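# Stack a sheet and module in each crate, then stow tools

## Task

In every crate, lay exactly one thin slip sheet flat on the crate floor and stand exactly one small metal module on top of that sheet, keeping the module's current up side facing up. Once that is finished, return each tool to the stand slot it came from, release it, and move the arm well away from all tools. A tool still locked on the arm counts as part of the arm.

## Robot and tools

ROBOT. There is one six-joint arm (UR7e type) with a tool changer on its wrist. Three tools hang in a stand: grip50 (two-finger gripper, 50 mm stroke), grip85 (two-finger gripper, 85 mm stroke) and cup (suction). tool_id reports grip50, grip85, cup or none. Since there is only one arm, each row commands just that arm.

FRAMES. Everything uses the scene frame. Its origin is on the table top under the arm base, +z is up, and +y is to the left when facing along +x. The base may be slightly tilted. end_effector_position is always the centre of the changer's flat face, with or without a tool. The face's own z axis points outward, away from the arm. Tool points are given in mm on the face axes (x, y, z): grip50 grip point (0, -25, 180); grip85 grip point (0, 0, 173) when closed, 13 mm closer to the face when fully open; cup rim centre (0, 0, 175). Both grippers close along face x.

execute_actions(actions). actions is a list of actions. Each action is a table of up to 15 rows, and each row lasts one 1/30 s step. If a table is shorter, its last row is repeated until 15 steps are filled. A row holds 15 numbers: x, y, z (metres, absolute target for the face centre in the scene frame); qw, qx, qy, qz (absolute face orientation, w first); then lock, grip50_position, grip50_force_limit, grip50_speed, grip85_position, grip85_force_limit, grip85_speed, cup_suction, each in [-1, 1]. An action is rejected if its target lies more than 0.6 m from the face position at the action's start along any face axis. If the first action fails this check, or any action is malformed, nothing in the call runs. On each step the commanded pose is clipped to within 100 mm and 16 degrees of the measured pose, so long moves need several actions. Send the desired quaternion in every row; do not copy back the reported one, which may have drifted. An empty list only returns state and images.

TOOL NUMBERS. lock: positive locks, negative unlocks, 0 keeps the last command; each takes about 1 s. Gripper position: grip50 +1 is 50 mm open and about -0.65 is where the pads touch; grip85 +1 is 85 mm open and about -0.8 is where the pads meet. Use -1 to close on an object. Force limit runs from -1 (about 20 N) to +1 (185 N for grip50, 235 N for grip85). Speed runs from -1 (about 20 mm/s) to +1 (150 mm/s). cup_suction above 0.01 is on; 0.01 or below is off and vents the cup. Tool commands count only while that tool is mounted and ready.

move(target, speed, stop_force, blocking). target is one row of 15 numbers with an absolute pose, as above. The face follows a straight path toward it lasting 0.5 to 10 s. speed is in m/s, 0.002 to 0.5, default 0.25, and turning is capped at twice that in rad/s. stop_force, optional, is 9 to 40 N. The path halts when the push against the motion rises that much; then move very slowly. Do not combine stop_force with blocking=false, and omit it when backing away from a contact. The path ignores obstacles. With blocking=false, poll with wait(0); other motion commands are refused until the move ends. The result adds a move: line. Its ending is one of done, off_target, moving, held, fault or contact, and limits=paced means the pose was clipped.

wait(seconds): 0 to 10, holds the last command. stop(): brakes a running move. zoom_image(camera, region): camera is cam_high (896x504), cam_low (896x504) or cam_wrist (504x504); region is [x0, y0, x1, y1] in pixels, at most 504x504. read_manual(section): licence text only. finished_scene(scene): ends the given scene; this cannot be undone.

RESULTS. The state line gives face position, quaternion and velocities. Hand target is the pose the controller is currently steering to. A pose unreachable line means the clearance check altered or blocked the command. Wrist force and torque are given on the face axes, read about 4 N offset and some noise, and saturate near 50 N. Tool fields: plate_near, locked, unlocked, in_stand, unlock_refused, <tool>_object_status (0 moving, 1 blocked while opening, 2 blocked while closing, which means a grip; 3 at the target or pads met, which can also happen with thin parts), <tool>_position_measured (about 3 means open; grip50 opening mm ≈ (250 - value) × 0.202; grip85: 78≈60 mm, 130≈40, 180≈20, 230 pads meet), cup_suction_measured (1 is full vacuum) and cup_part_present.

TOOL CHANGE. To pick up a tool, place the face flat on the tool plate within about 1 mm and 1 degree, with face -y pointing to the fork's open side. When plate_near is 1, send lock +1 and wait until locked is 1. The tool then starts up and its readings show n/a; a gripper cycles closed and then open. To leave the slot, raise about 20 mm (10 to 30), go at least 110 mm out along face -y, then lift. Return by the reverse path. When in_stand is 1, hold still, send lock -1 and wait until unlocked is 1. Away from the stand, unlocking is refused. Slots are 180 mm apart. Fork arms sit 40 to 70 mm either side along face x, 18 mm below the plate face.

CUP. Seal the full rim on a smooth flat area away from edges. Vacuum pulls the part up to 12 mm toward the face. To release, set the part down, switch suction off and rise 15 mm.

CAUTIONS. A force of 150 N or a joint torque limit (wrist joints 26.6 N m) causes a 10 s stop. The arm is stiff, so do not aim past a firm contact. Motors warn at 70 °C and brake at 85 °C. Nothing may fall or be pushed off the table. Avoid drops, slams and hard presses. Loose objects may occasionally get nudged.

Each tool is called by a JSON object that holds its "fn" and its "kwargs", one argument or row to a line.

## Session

{"fn": "execute_actions", "kwargs": {
  "actions": []
}}

Scene clock: 0.00 s.
end_effector_position=(+0.3284, +0.1974, +0.2048) locked=0 unlocked=1 plate_near=0 in_stand=0 unlock_refused=0 tool_id=none grip50_position_measured=n/a grip50_object_status=n/a grip85_position_measured=n/a grip85_object_status=n/a cup_suction_measured=n/a cup_part_present=n/a end_effector_quat_wxyz=(+0.047, -0.362, -0.567, +0.739) end_effector_velocity=(+0.000, +0.000, -0.000) end_effector_angular_velocity=(+0.000, -0.001, +0.001)
Joint positions: [ 0.435 -0.937  1.726 -0.678 -2.102 -1.01 ]
Joint velocities: [ 0.     0.    -0.    -0.001 -0.     0.   ]
Wrist force (N, on the end effector, along its own x y z axes, offset not removed): no reading
Wrist torque (N m, same axes, about the end effector's origin, offset not removed): no reading
Hand target: +0.328, +0.197, +0.205; +0.047, -0.362, -0.567, +0.739

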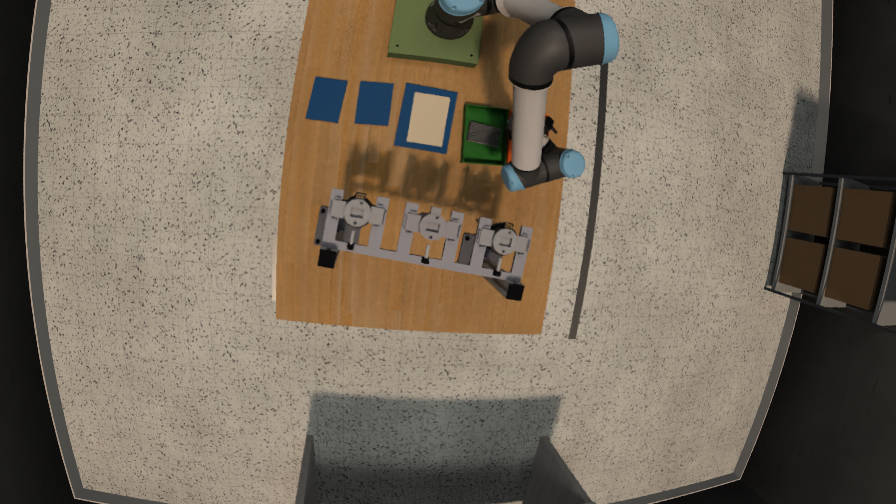

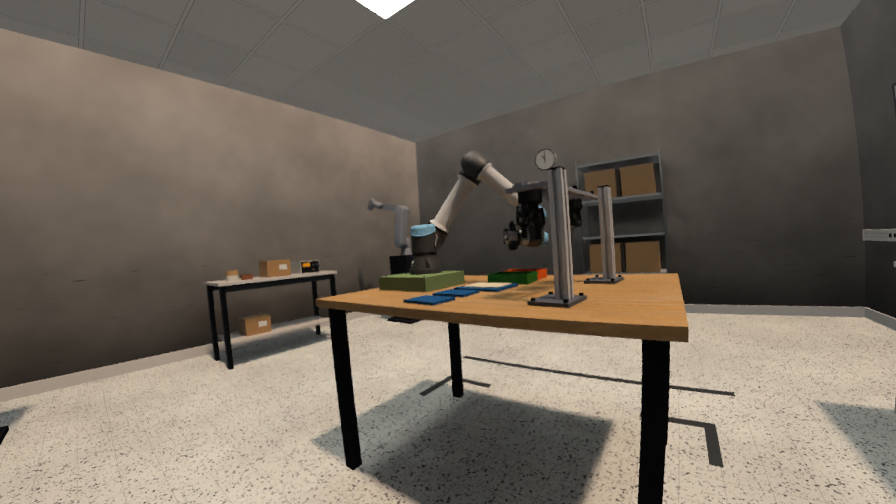

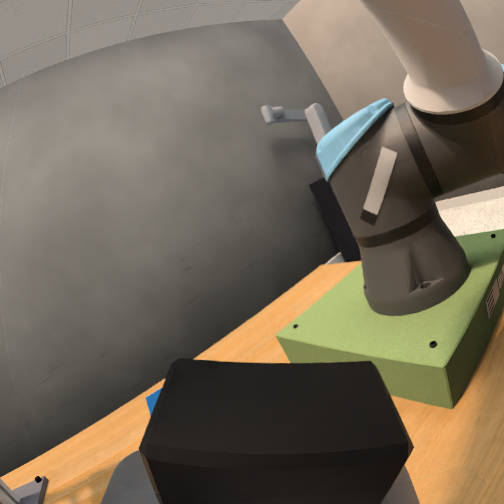

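{"fn": "move", "kwargs": {
  "target": [0.36,0.15,0.45,0,0.744,0.668,0,0,1,0,0,1,-0.5,0,0]
}}

{"fn": "move", "kwargs": {
  "target": [0.616,-0.197,0.43,0,0.744,0.668,0,0,1,0,0,1,-0.5,0,0]
}}

{"fn": "move", "kwargs": {
  "target": [0.616,-0.197,0.385,0,0.744,0.668,0,0,1,0,0,1,-0.5,0,0],
  "speed": 0.03,
  "stop_force": 10
}}

Scene clock: 5.77 s.
end_effector_position=(+0.3601, +0.1504, +0.4489) locked=0 unlocked=1 plate_near=0 in_stand=0 unlock_refused=0 tool_id=none grip50_position_measured=n/a grip50_object_status=n/a grip85_position_measured=n/a grip85_object_status=n/a cup_suction_measured=n/a cup_part_present=n/a end_effector_quat_wxyz=(-0.001, +0.744, +0.668, +0.000) end_effector_velocity=(+0.000, +0.000, +0.002) end_effector_angular_velocity=(+0.008, -0.009, -0.002)
Joint positions: [ 0.076 -1.867  1.923 -1.624 -1.568 -1.418]
Joint velocities: [-0.003 -0.004  0.001 -0.007  0.007 -0.001]
Wrist force (N, on the end effector, along its own x y z axes, offset not removed): [0.4 4.8 -3.3]
Wrist torque (N m, same axes, about the end effector's origin, offset not removed): [0.54 0.01 -0.09]
Hand target: +0.360, +0.150, +0.449; -0.001, +0.744, +0.668, +0.001
Off the commanded pose: 0.001 m, 0 deg.
move: done

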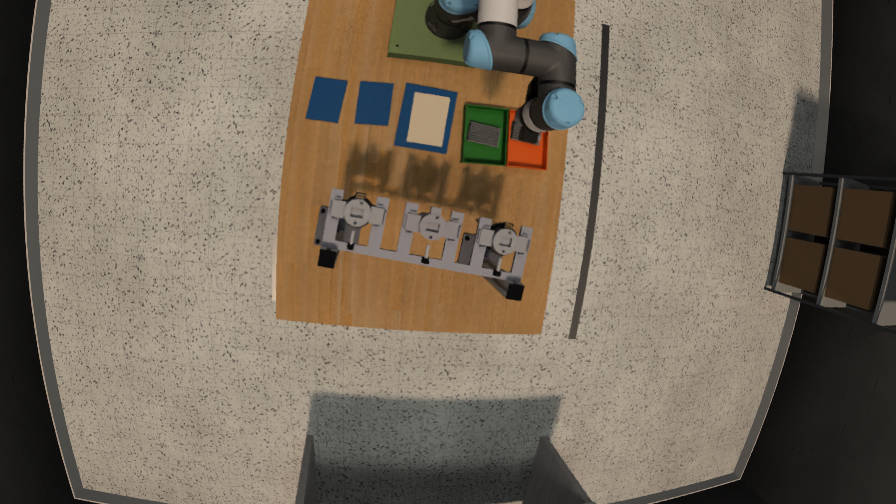

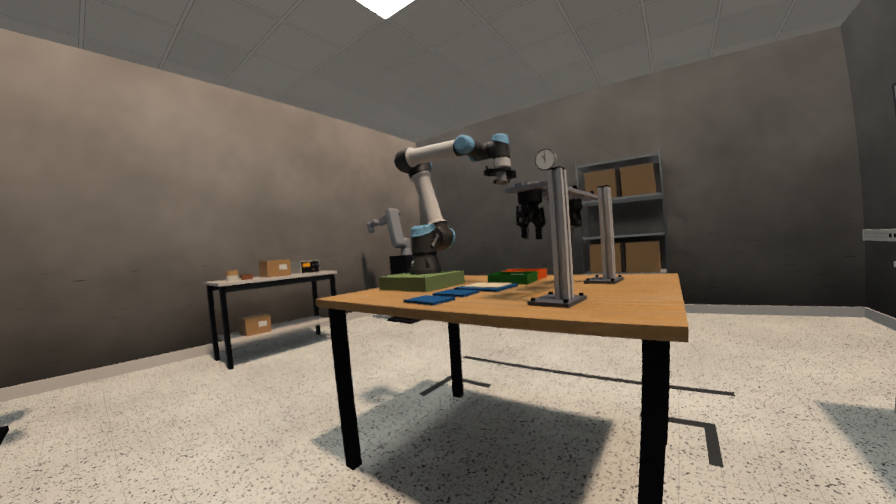

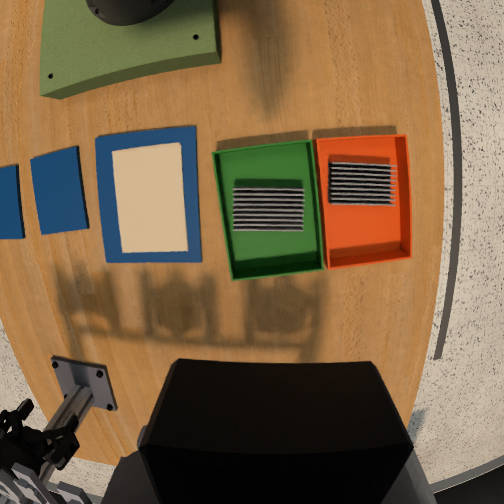

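Scene clock: 8.07 s.
end_effector_position=(+0.6166, -0.1961, +0.4302) locked=0 unlocked=1 plate_near=0 in_stand=0 unlock_refused=0 tool_id=none grip50_position_measured=n/a grip50_object_status=n/a grip85_position_measured=n/a grip85_object_status=n/a cup_suction_measured=n/a cup_part_present=n/a end_effector_quat_wxyz=(+0.000, +0.744, +0.668, +0.001) end_effector_velocity=(+0.001, -0.001, +0.000) end_effector_angular_velocity=(-0.000, +0.002, -0.000)
Joint positions: [-0.485 -1.228  1.316 -1.659 -1.569 -1.979]
Joint velocities: [-0.001  0.004 -0.006  0.003 -0.001 -0.   ]
Wrist force (N, on the end effector, along its own x y z axes, offset not removed): [-0.7 -1.4 1.5]
Wrist torque (N m, same axes, about the end effector's origin, offset not removed): [-0.28 -0.01 0.02]
Hand target: +0.617, -0.196, +0.430; -0.000, +0.744, +0.668, +0.001
Off the commanded pose: 0.001 m, 0 deg.
move: done

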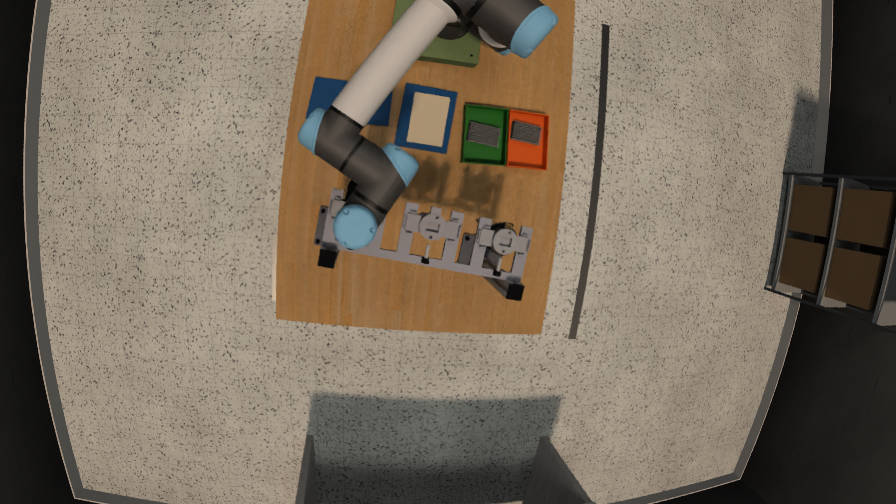

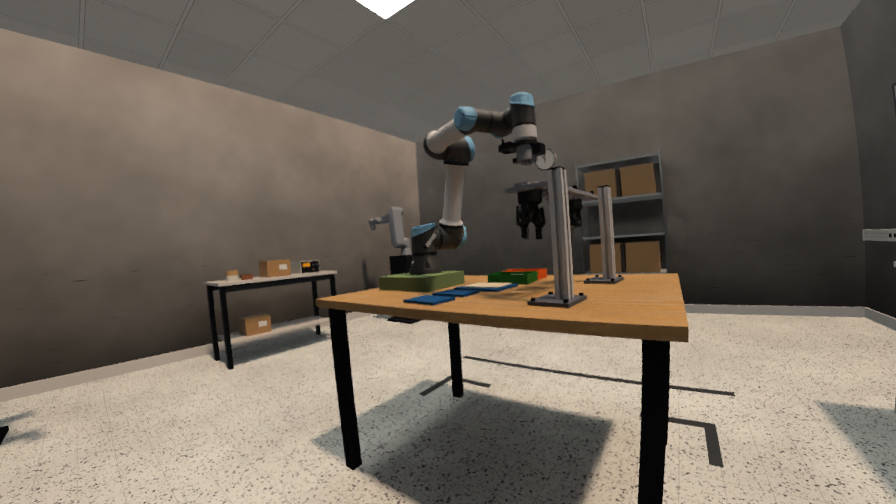

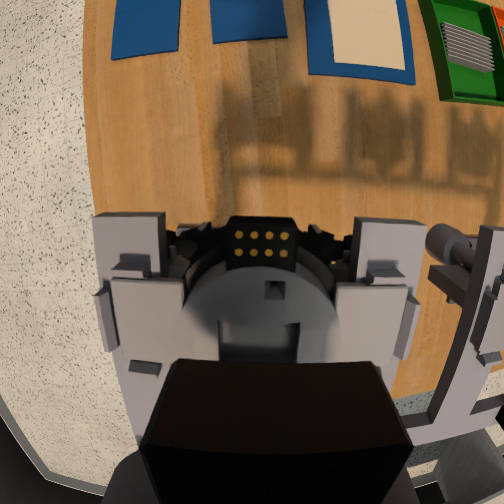

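Scene clock: 9.90 s.
end_effector_position=(+0.6160, -0.1970, +0.3851) locked=0 unlocked=1 plate_near=0 in_stand=0 unlock_refused=0 tool_id=none grip50_position_measured=n/a grip50_object_status=n/a grip85_position_measured=n/a grip85_object_status=n/a cup_suction_measured=n/a cup_part_present=n/a end_effector_quat_wxyz=(-0.000, +0.744, +0.668, +0.000) end_effector_velocity=(-0.000, -0.001, -0.002) end_effector_angular_velocity=(-0.000, +0.001, -0.000)
Joint positions: [-0.487 -1.213  1.412 -1.769 -1.571 -1.98 ]
Joint velocities: [-0.001  0.001  0.003 -0.003 -0.001 -0.001]
Wrist force (N, on the end effector, along its own x y z axes, offset not removed): [-3.8 4.1 -1.6]
Wrist torque (N m, same axes, about the end effector's origin, offset not removed): [0.33 0.25 0.04]
Hand target: +0.616, -0.197, +0.385; +0.000, +0.744, +0.668, +0.000
Off the commanded pose: 0.000 m, 0 deg.
move: done

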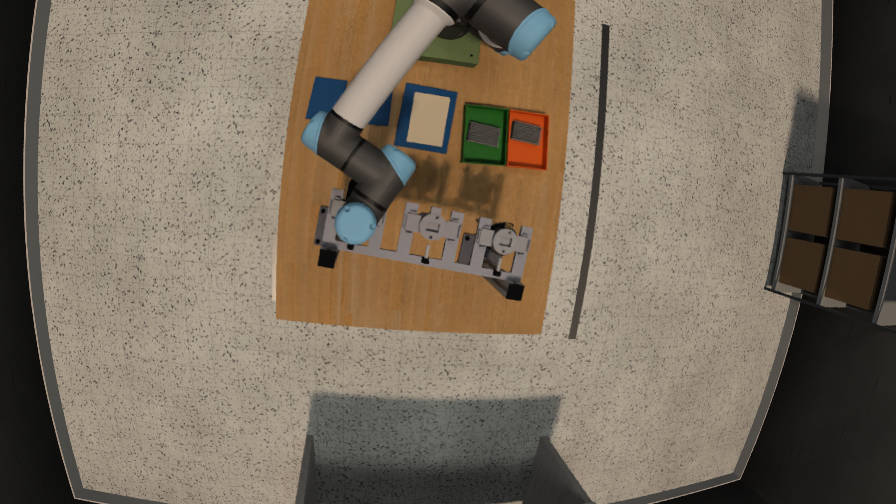

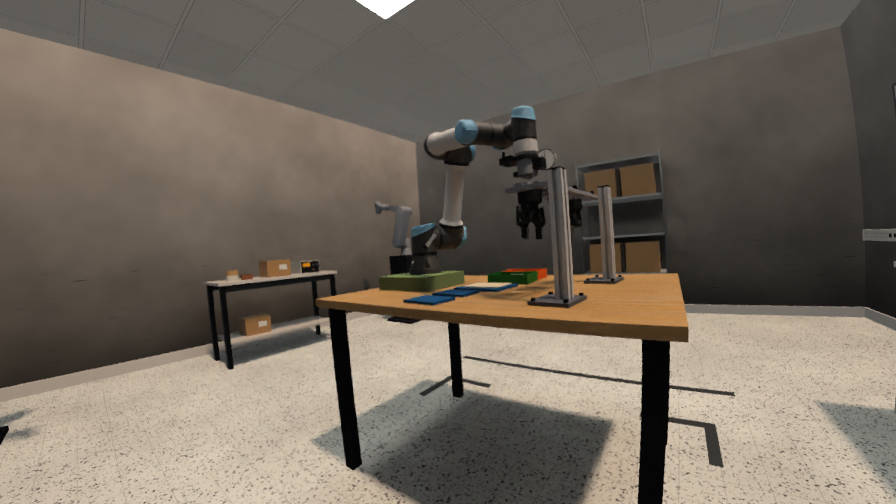

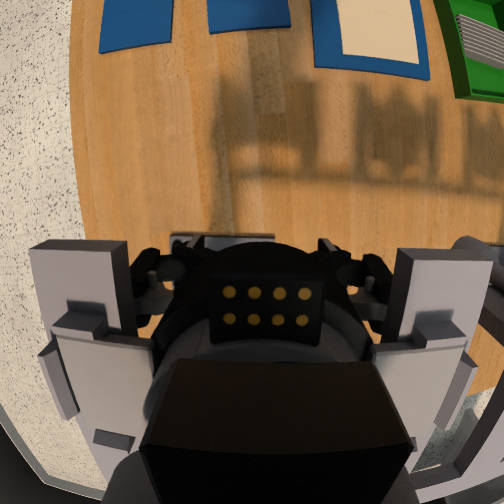

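{"fn": "move", "kwargs": {
  "target": [0.617,-0.197,0.372,0,0.742,0.670,0,0,1,0,0,1,-0.5,0,0],
  "speed": 0.02
}}

{"fn": "move", "kwargs": {
  "target": [0.617,-0.197,0.357,0,0.742,0.670,0,0,1,0,0,1,-0.5,0,0],
  "speed": 0.004,
  "stop_force": 12
}}

Scene clock: 15.10 s.
end_effector_position=(+0.6170, -0.1970, +0.3722) locked=0 unlocked=1 plate_near=0 in_stand=0 unlock_refused=0 tool_id=none grip50_position_measured=n/a grip50_object_status=n/a grip85_position_measured=n/a grip85_object_status=n/a cup_suction_measured=n/a cup_part_present=n/a end_effector_quat_wxyz=(-0.000, +0.742, +0.670, -0.000) end_effector_velocity=(+0.000, -0.000, -0.002) end_effector_angular_velocity=(-0.000, -0.000, +0.002)
Joint positions: [-0.486 -1.204  1.433 -1.799 -1.571 -1.985]
Joint velocities: [ 0.     0.001  0.003 -0.005  0.    -0.001]
Wrist force (N, on the end effector, along its own x y z axes, offset not removed): [-1.5 -2.4 0.5]
Wrist torque (N m, same axes, about the end effector's origin, offset not removed): [-0.14 0.09 -0.02]
Hand target: +0.617, -0.197, +0.372; -0.000, +0.742, +0.670, -0.000
Off the commanded pose: 0.000 m, 0 deg.
move: done

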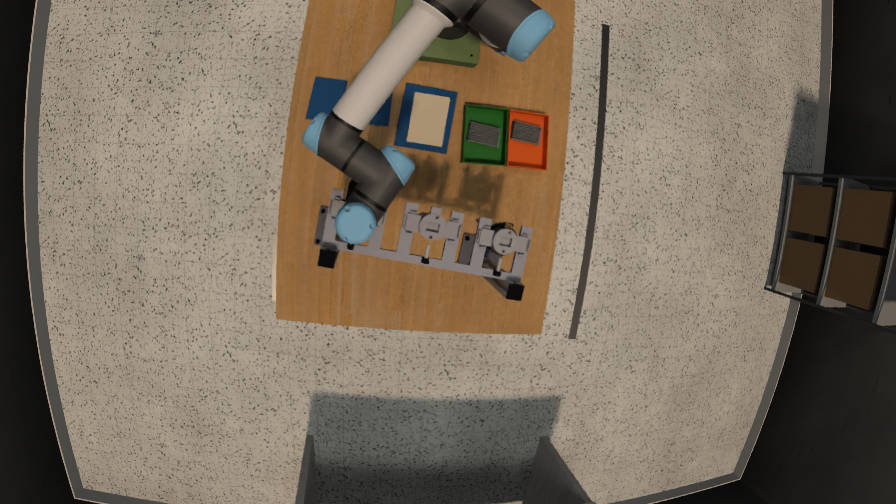

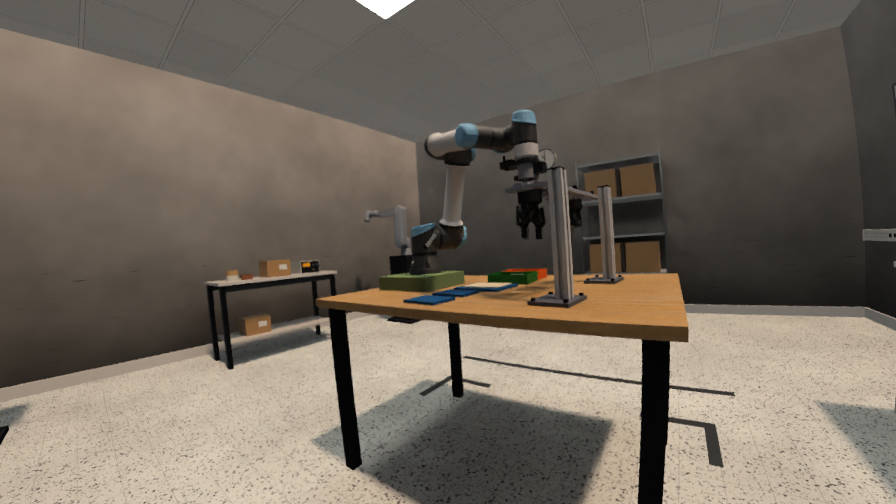

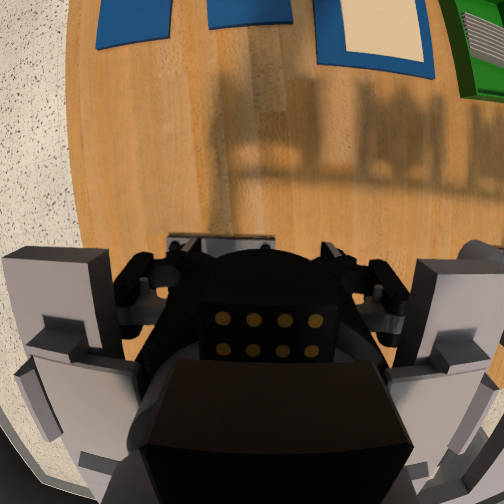

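Scene clock: 18.43 s.
end_effector_position=(+0.6170, -0.1970, +0.3603) locked=0 unlocked=1 plate_near=1 in_stand=1 unlock_refused=0 tool_id=none grip50_position_measured=n/a grip50_object_status=n/a grip85_position_measured=n/a grip85_object_status=n/a cup_suction_measured=n/a cup_part_present=n/a end_effector_quat_wxyz=(+0.000, +0.742, +0.670, +0.000) end_effector_velocity=(-0.000, -0.000, +0.000) end_effector_angular_velocity=(+0.002, +0.002, -0.002)
Joint positions: [-0.486 -1.198  1.455 -1.828 -1.571 -1.985]
Joint velocities: [-0.     0.    -0.002  0.005  0.     0.001]
Wrist force (N, on the end effector, along its own x y z axes, offset not removed): [-2.8 -0.5 -23.5]
Wrist torque (N m, same axes, about the end effector's origin, offset not removed): [0.52 0.59 0.16]
Hand target: +0.617, -0.197, +0.360; +0.000, +0.742, +0.670, +0.000
Off the commanded pose: 0.003 m, 0 deg.
move: contact

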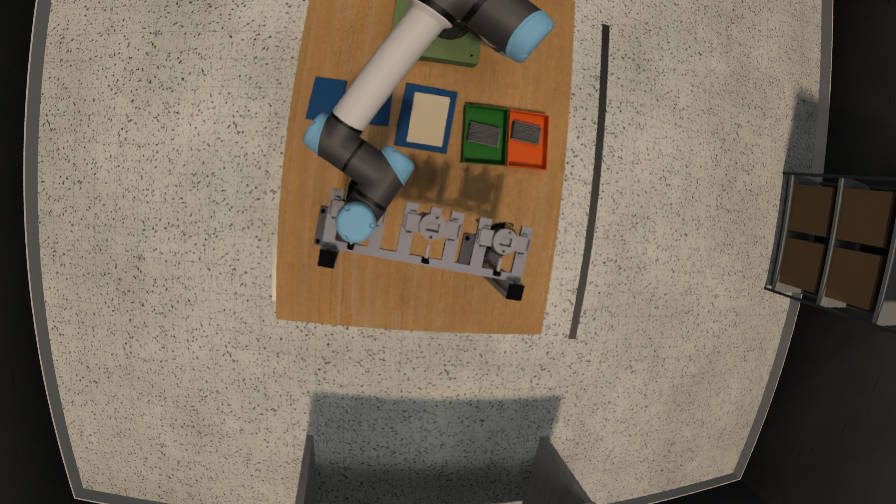

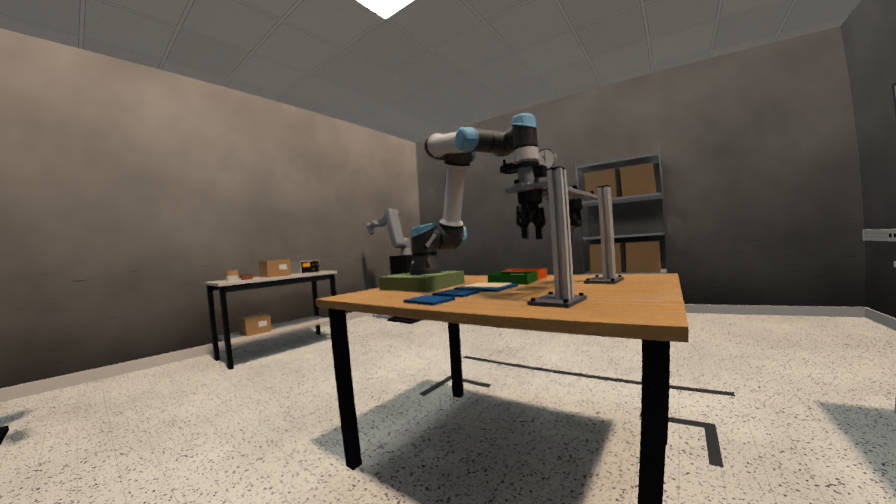

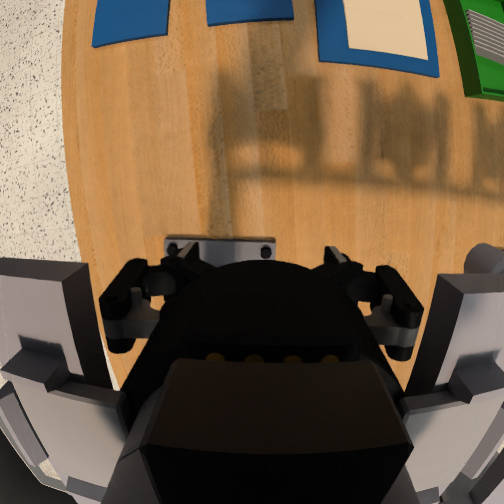

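{"fn": "execute_actions", "kwargs": {
  "actions": [
    [[0.617,-0.197,0.3606,0,0.742,0.670,0,1,1,0,0,1,-0.5,0,0]],
    [[0.617,-0.197,0.3606,0,0.742,0.670,0,1,1,0,0,1,-0.5,0,0]],
    [[0.617,-0.197,0.3606,0,0.742,0.670,0,1,1,0,0,1,-0.5,0,0]]
  ]
}}

{"fn": "move", "kwargs": {
  "target": [0.617,-0.197,0.38,0,0.742,0.670,0,0,1,0,0,1,-0.5,0,0],
  "speed": 0.03
}}

{"fn": "move", "kwargs": {
  "target": [0.47,-0.182,0.38,0,0.742,0.670,0,0,1,0,0,1,-0.5,0,0],
  "speed": 0.11
}}

{"fn": "move", "kwargs": {
  "target": [0.364,0.164,0.25,0,0.999,-0.044,0,0,1,0,0,1,-0.5,0,0],
  "speed": 0.35
}}

Scene clock: 22.33 s.
end_effector_position=(+0.6170, -0.1970, +0.3607) locked=1 unlocked=0 plate_near=1 in_stand=1 unlock_refused=0 tool_id=grip85 grip50_position_measured=n/a grip50_object_status=n/a grip85_position_measured=n/a grip85_object_status=n/a cup_suction_measured=n/a cup_part_present=n/a end_effector_quat_wxyz=(+0.000, +0.742, +0.670, +0.000) end_effector_velocity=(-0.000, -0.000, +0.000) end_effector_angular_velocity=(+0.000, -0.000, -0.000)
Joint positions: [-0.486 -1.198  1.454 -1.827 -1.571 -1.985]
Joint velocities: [-0. -0.  0. -0.  0. -0.]
Wrist force (N, on the end effector, along its own x y z axes, offset not removed): [-5.7 -0.1 -13.9]
Wrist torque (N m, same axes, about the end effector's origin, offset not removed): [-0.15 0.68 0.14]
Hand target: +0.617, -0.197, +0.361; -0.000, +0.742, +0.670, -0.000
Off the commanded pose: 0.000 m, 0 deg.

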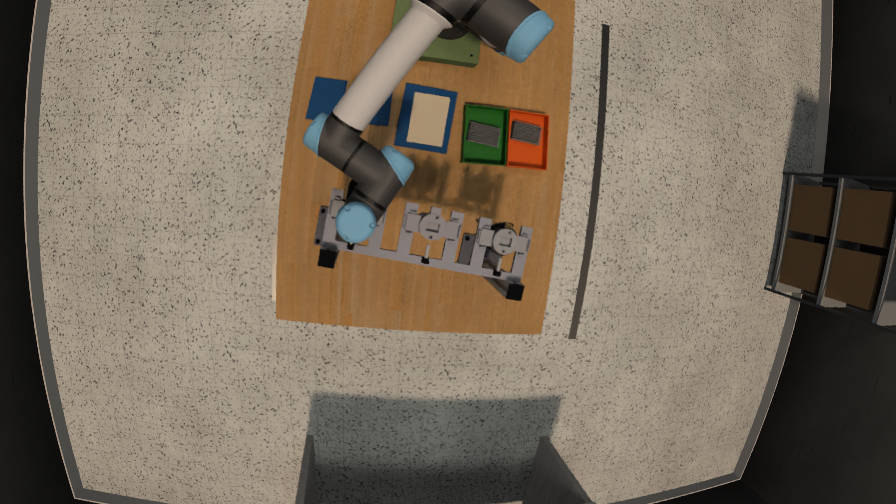

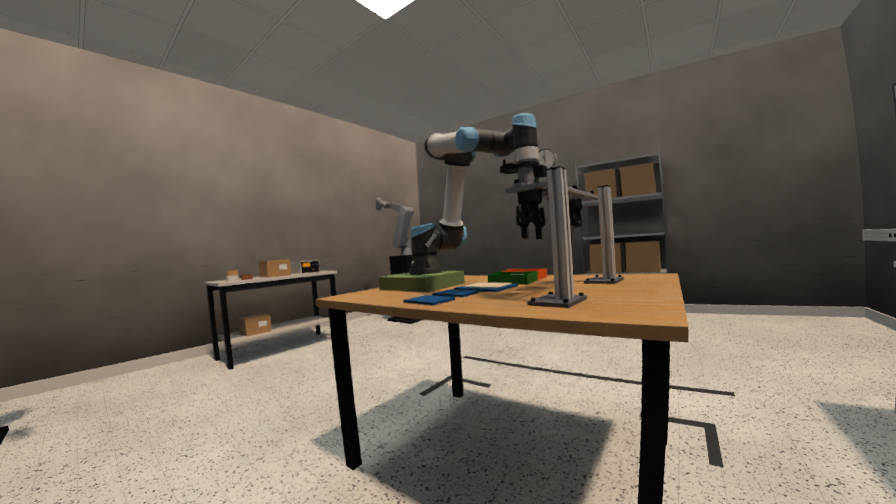

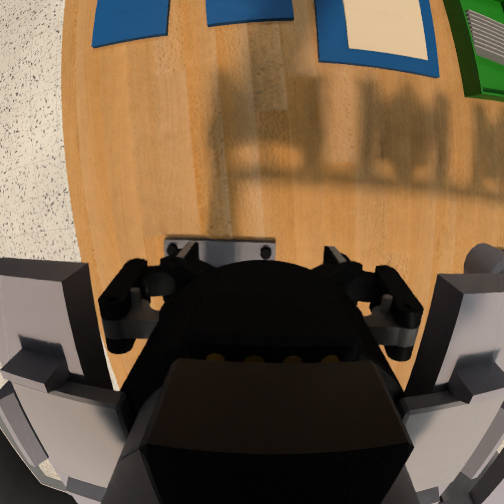

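Scene clock: 23.27 s.
end_effector_position=(+0.6170, -0.1970, +0.3798) locked=1 unlocked=0 plate_near=1 in_stand=0 unlock_refused=0 tool_id=grip85 grip50_position_measured=n/a grip50_object_status=n/a grip85_position_measured=n/a grip85_object_status=n/a cup_suction_measured=n/a cup_part_present=n/a end_effector_quat_wxyz=(+0.000, +0.742, +0.670, +0.000) end_effector_velocity=(-0.000, -0.001, +0.002) end_effector_angular_velocity=(-0.000, -0.001, -0.001)
Joint positions: [-0.486 -1.208  1.419 -1.781 -1.571 -1.985]
Joint velocities: [-0.001 -0.001 -0.004  0.004  0.    -0.001]
Wrist force (N, on the end effector, along its own x y z axes, offset not removed): [2.0 -1.9 -4.3]
Wrist torque (N m, same axes, about the end effector's origin, offset not removed): [-0.06 -0.10 0.16]
Hand target: +0.617, -0.197, +0.380; +0.000, +0.742, +0.670, +0.000
Off the commanded pose: 0.000 m, 0 deg.
move: done

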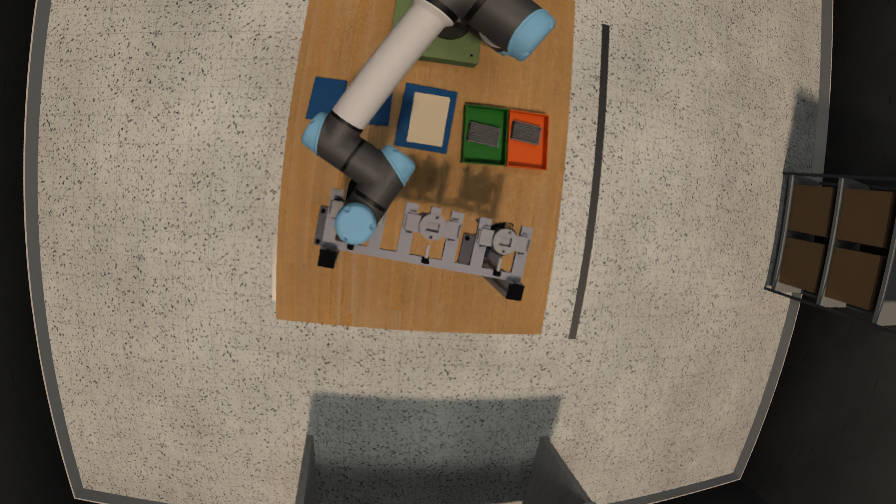

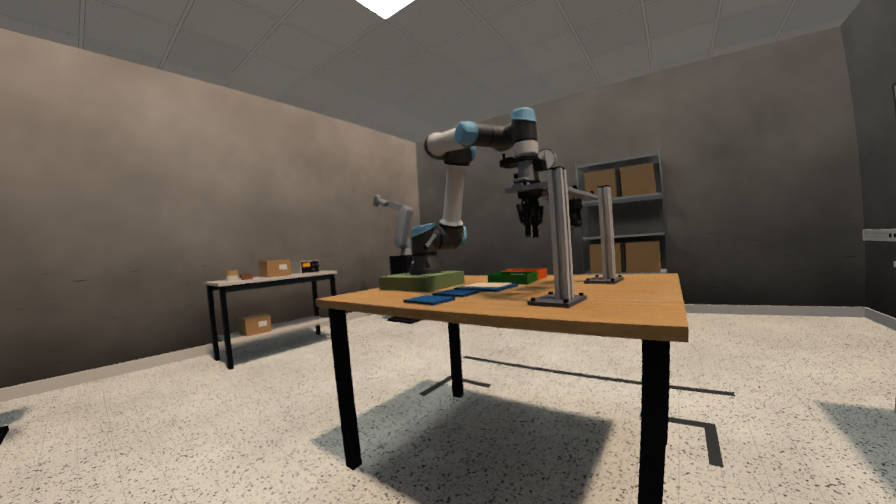

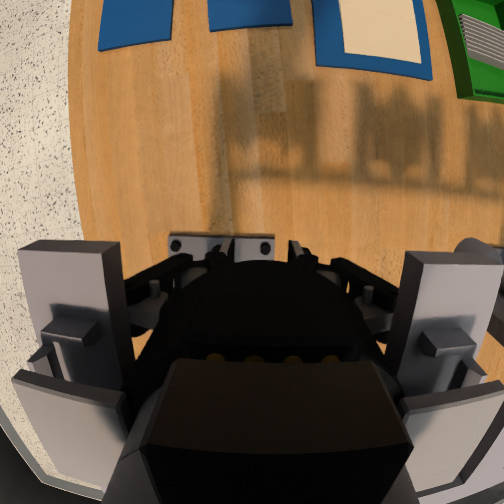

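Scene clock: 25.07 s.
end_effector_position=(+0.4702, -0.1822, +0.3799) locked=1 unlocked=0 plate_near=1 in_stand=0 unlock_refused=0 tool_id=grip85 grip50_position_measured=n/a grip50_object_status=n/a grip85_position_measured=n/a grip85_object_status=n/a cup_suction_measured=n/a cup_part_present=n/a end_effector_quat_wxyz=(+0.000, +0.742, +0.670, +0.000) end_effector_velocity=(-0.002, -0.000, +0.000) end_effector_angular_velocity=(-0.000, -0.000, +0.000)
Joint positions: [-0.607 -1.547  1.83  -1.853 -1.571 -2.106]
Joint velocities: [-0.002 -0.004  0.004 -0.    -0.    -0.003]
Wrist force (N, on the end effector, along its own x y z axes, offset not removed): [-0.9 2.8 -0.4]
Wrist torque (N m, same axes, about the end effector's origin, offset not removed): [0.34 -0.22 0.06]
Hand target: +0.470, -0.182, +0.380; +0.000, +0.742, +0.670, +0.000
Off the commanded pose: 0.000 m, 0 deg.
move: done

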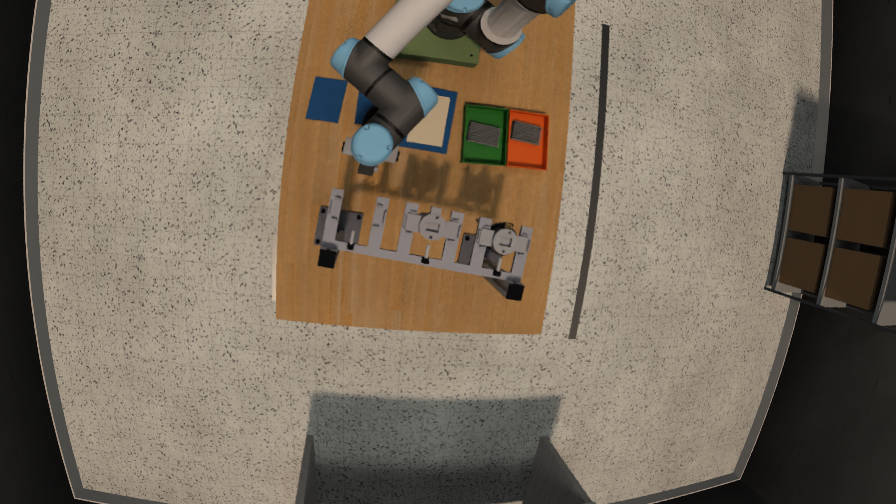

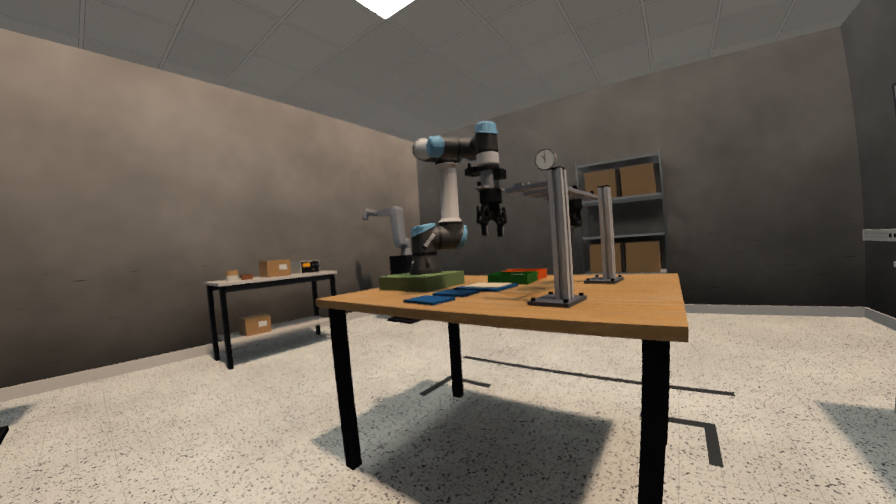

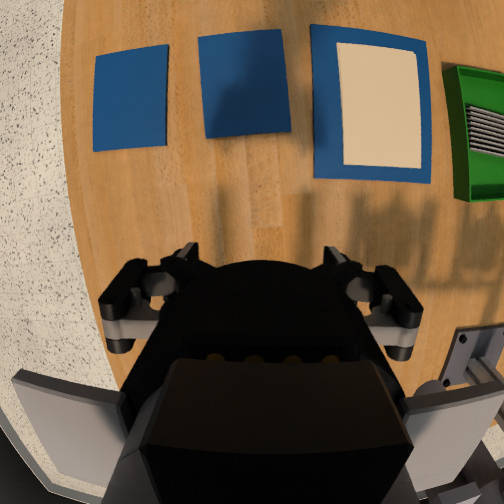

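Scene clock: 27.83 s.
end_effector_position=(+0.3631, +0.1632, +0.2500) locked=1 unlocked=0 plate_near=1 in_stand=0 unlock_refused=0 tool_id=grip85 grip50_position_measured=n/a grip50_object_status=n/a grip85_position_measured=3 grip85_object_status=3 cup_suction_measured=n/a cup_part_present=n/a end_effector_quat_wxyz=(+0.001, +0.999, -0.044, -0.001) end_effector_velocity=(-0.000, +0.001, -0.001) end_effector_angular_velocity=(-0.002, -0.000, -0.010)
Joint positions: [ 0.112 -1.656  2.307 -2.219 -1.572  0.169]
Joint velocities: [ 0.005  0.003 -0.    -0.003 -0.002  0.014]
Wrist force (N, on the end effector, along its own x y z axes, offset not removed): [1.8 -2.7 -0.3]
Wrist torque (N m, same axes, about the end effector's origin, offset not removed): [-0.15 -0.10 0.18]
Hand target: +0.363, +0.163, +0.250; +0.001, +0.999, -0.044, -0.001
Off the commanded pose: 0.001 m, 0 deg.
move: done

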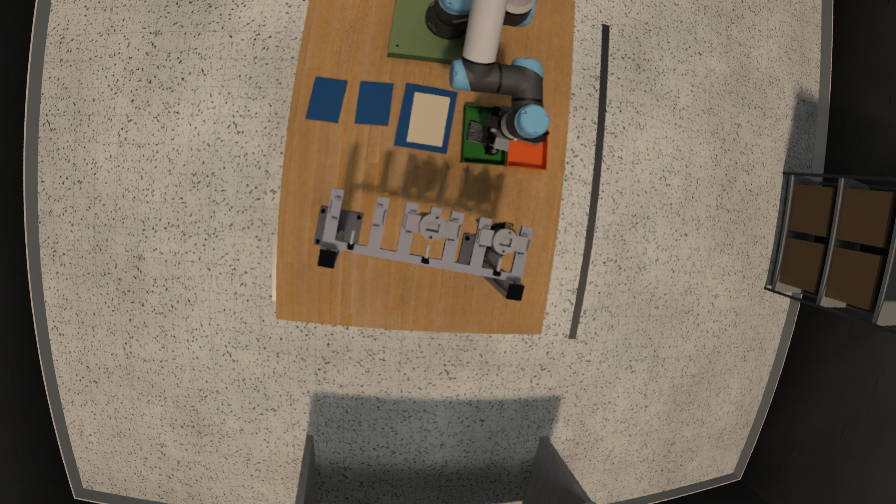

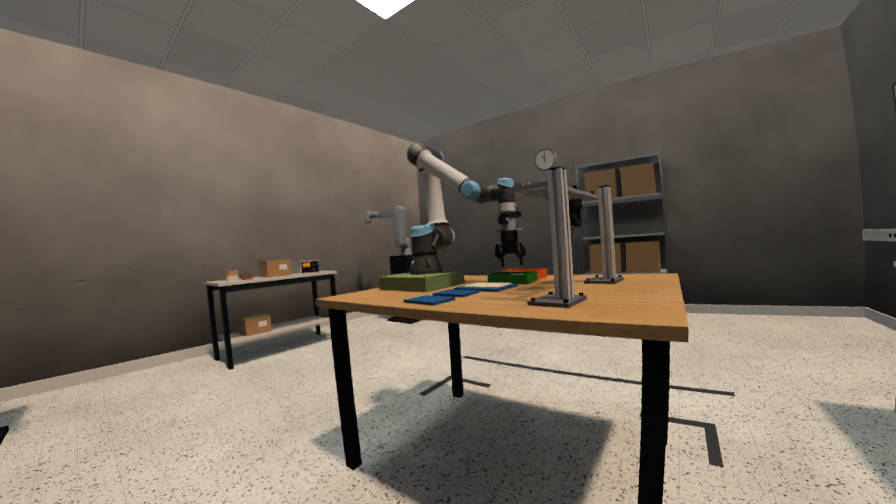

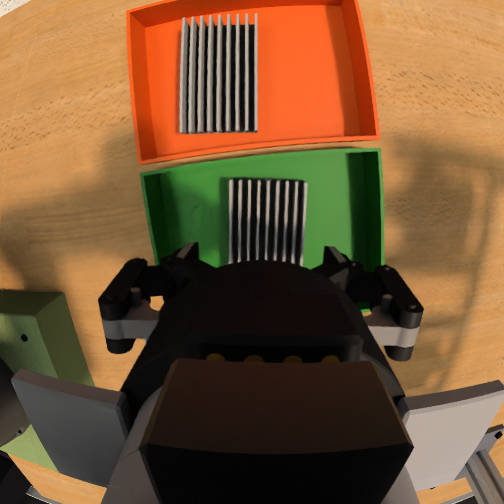

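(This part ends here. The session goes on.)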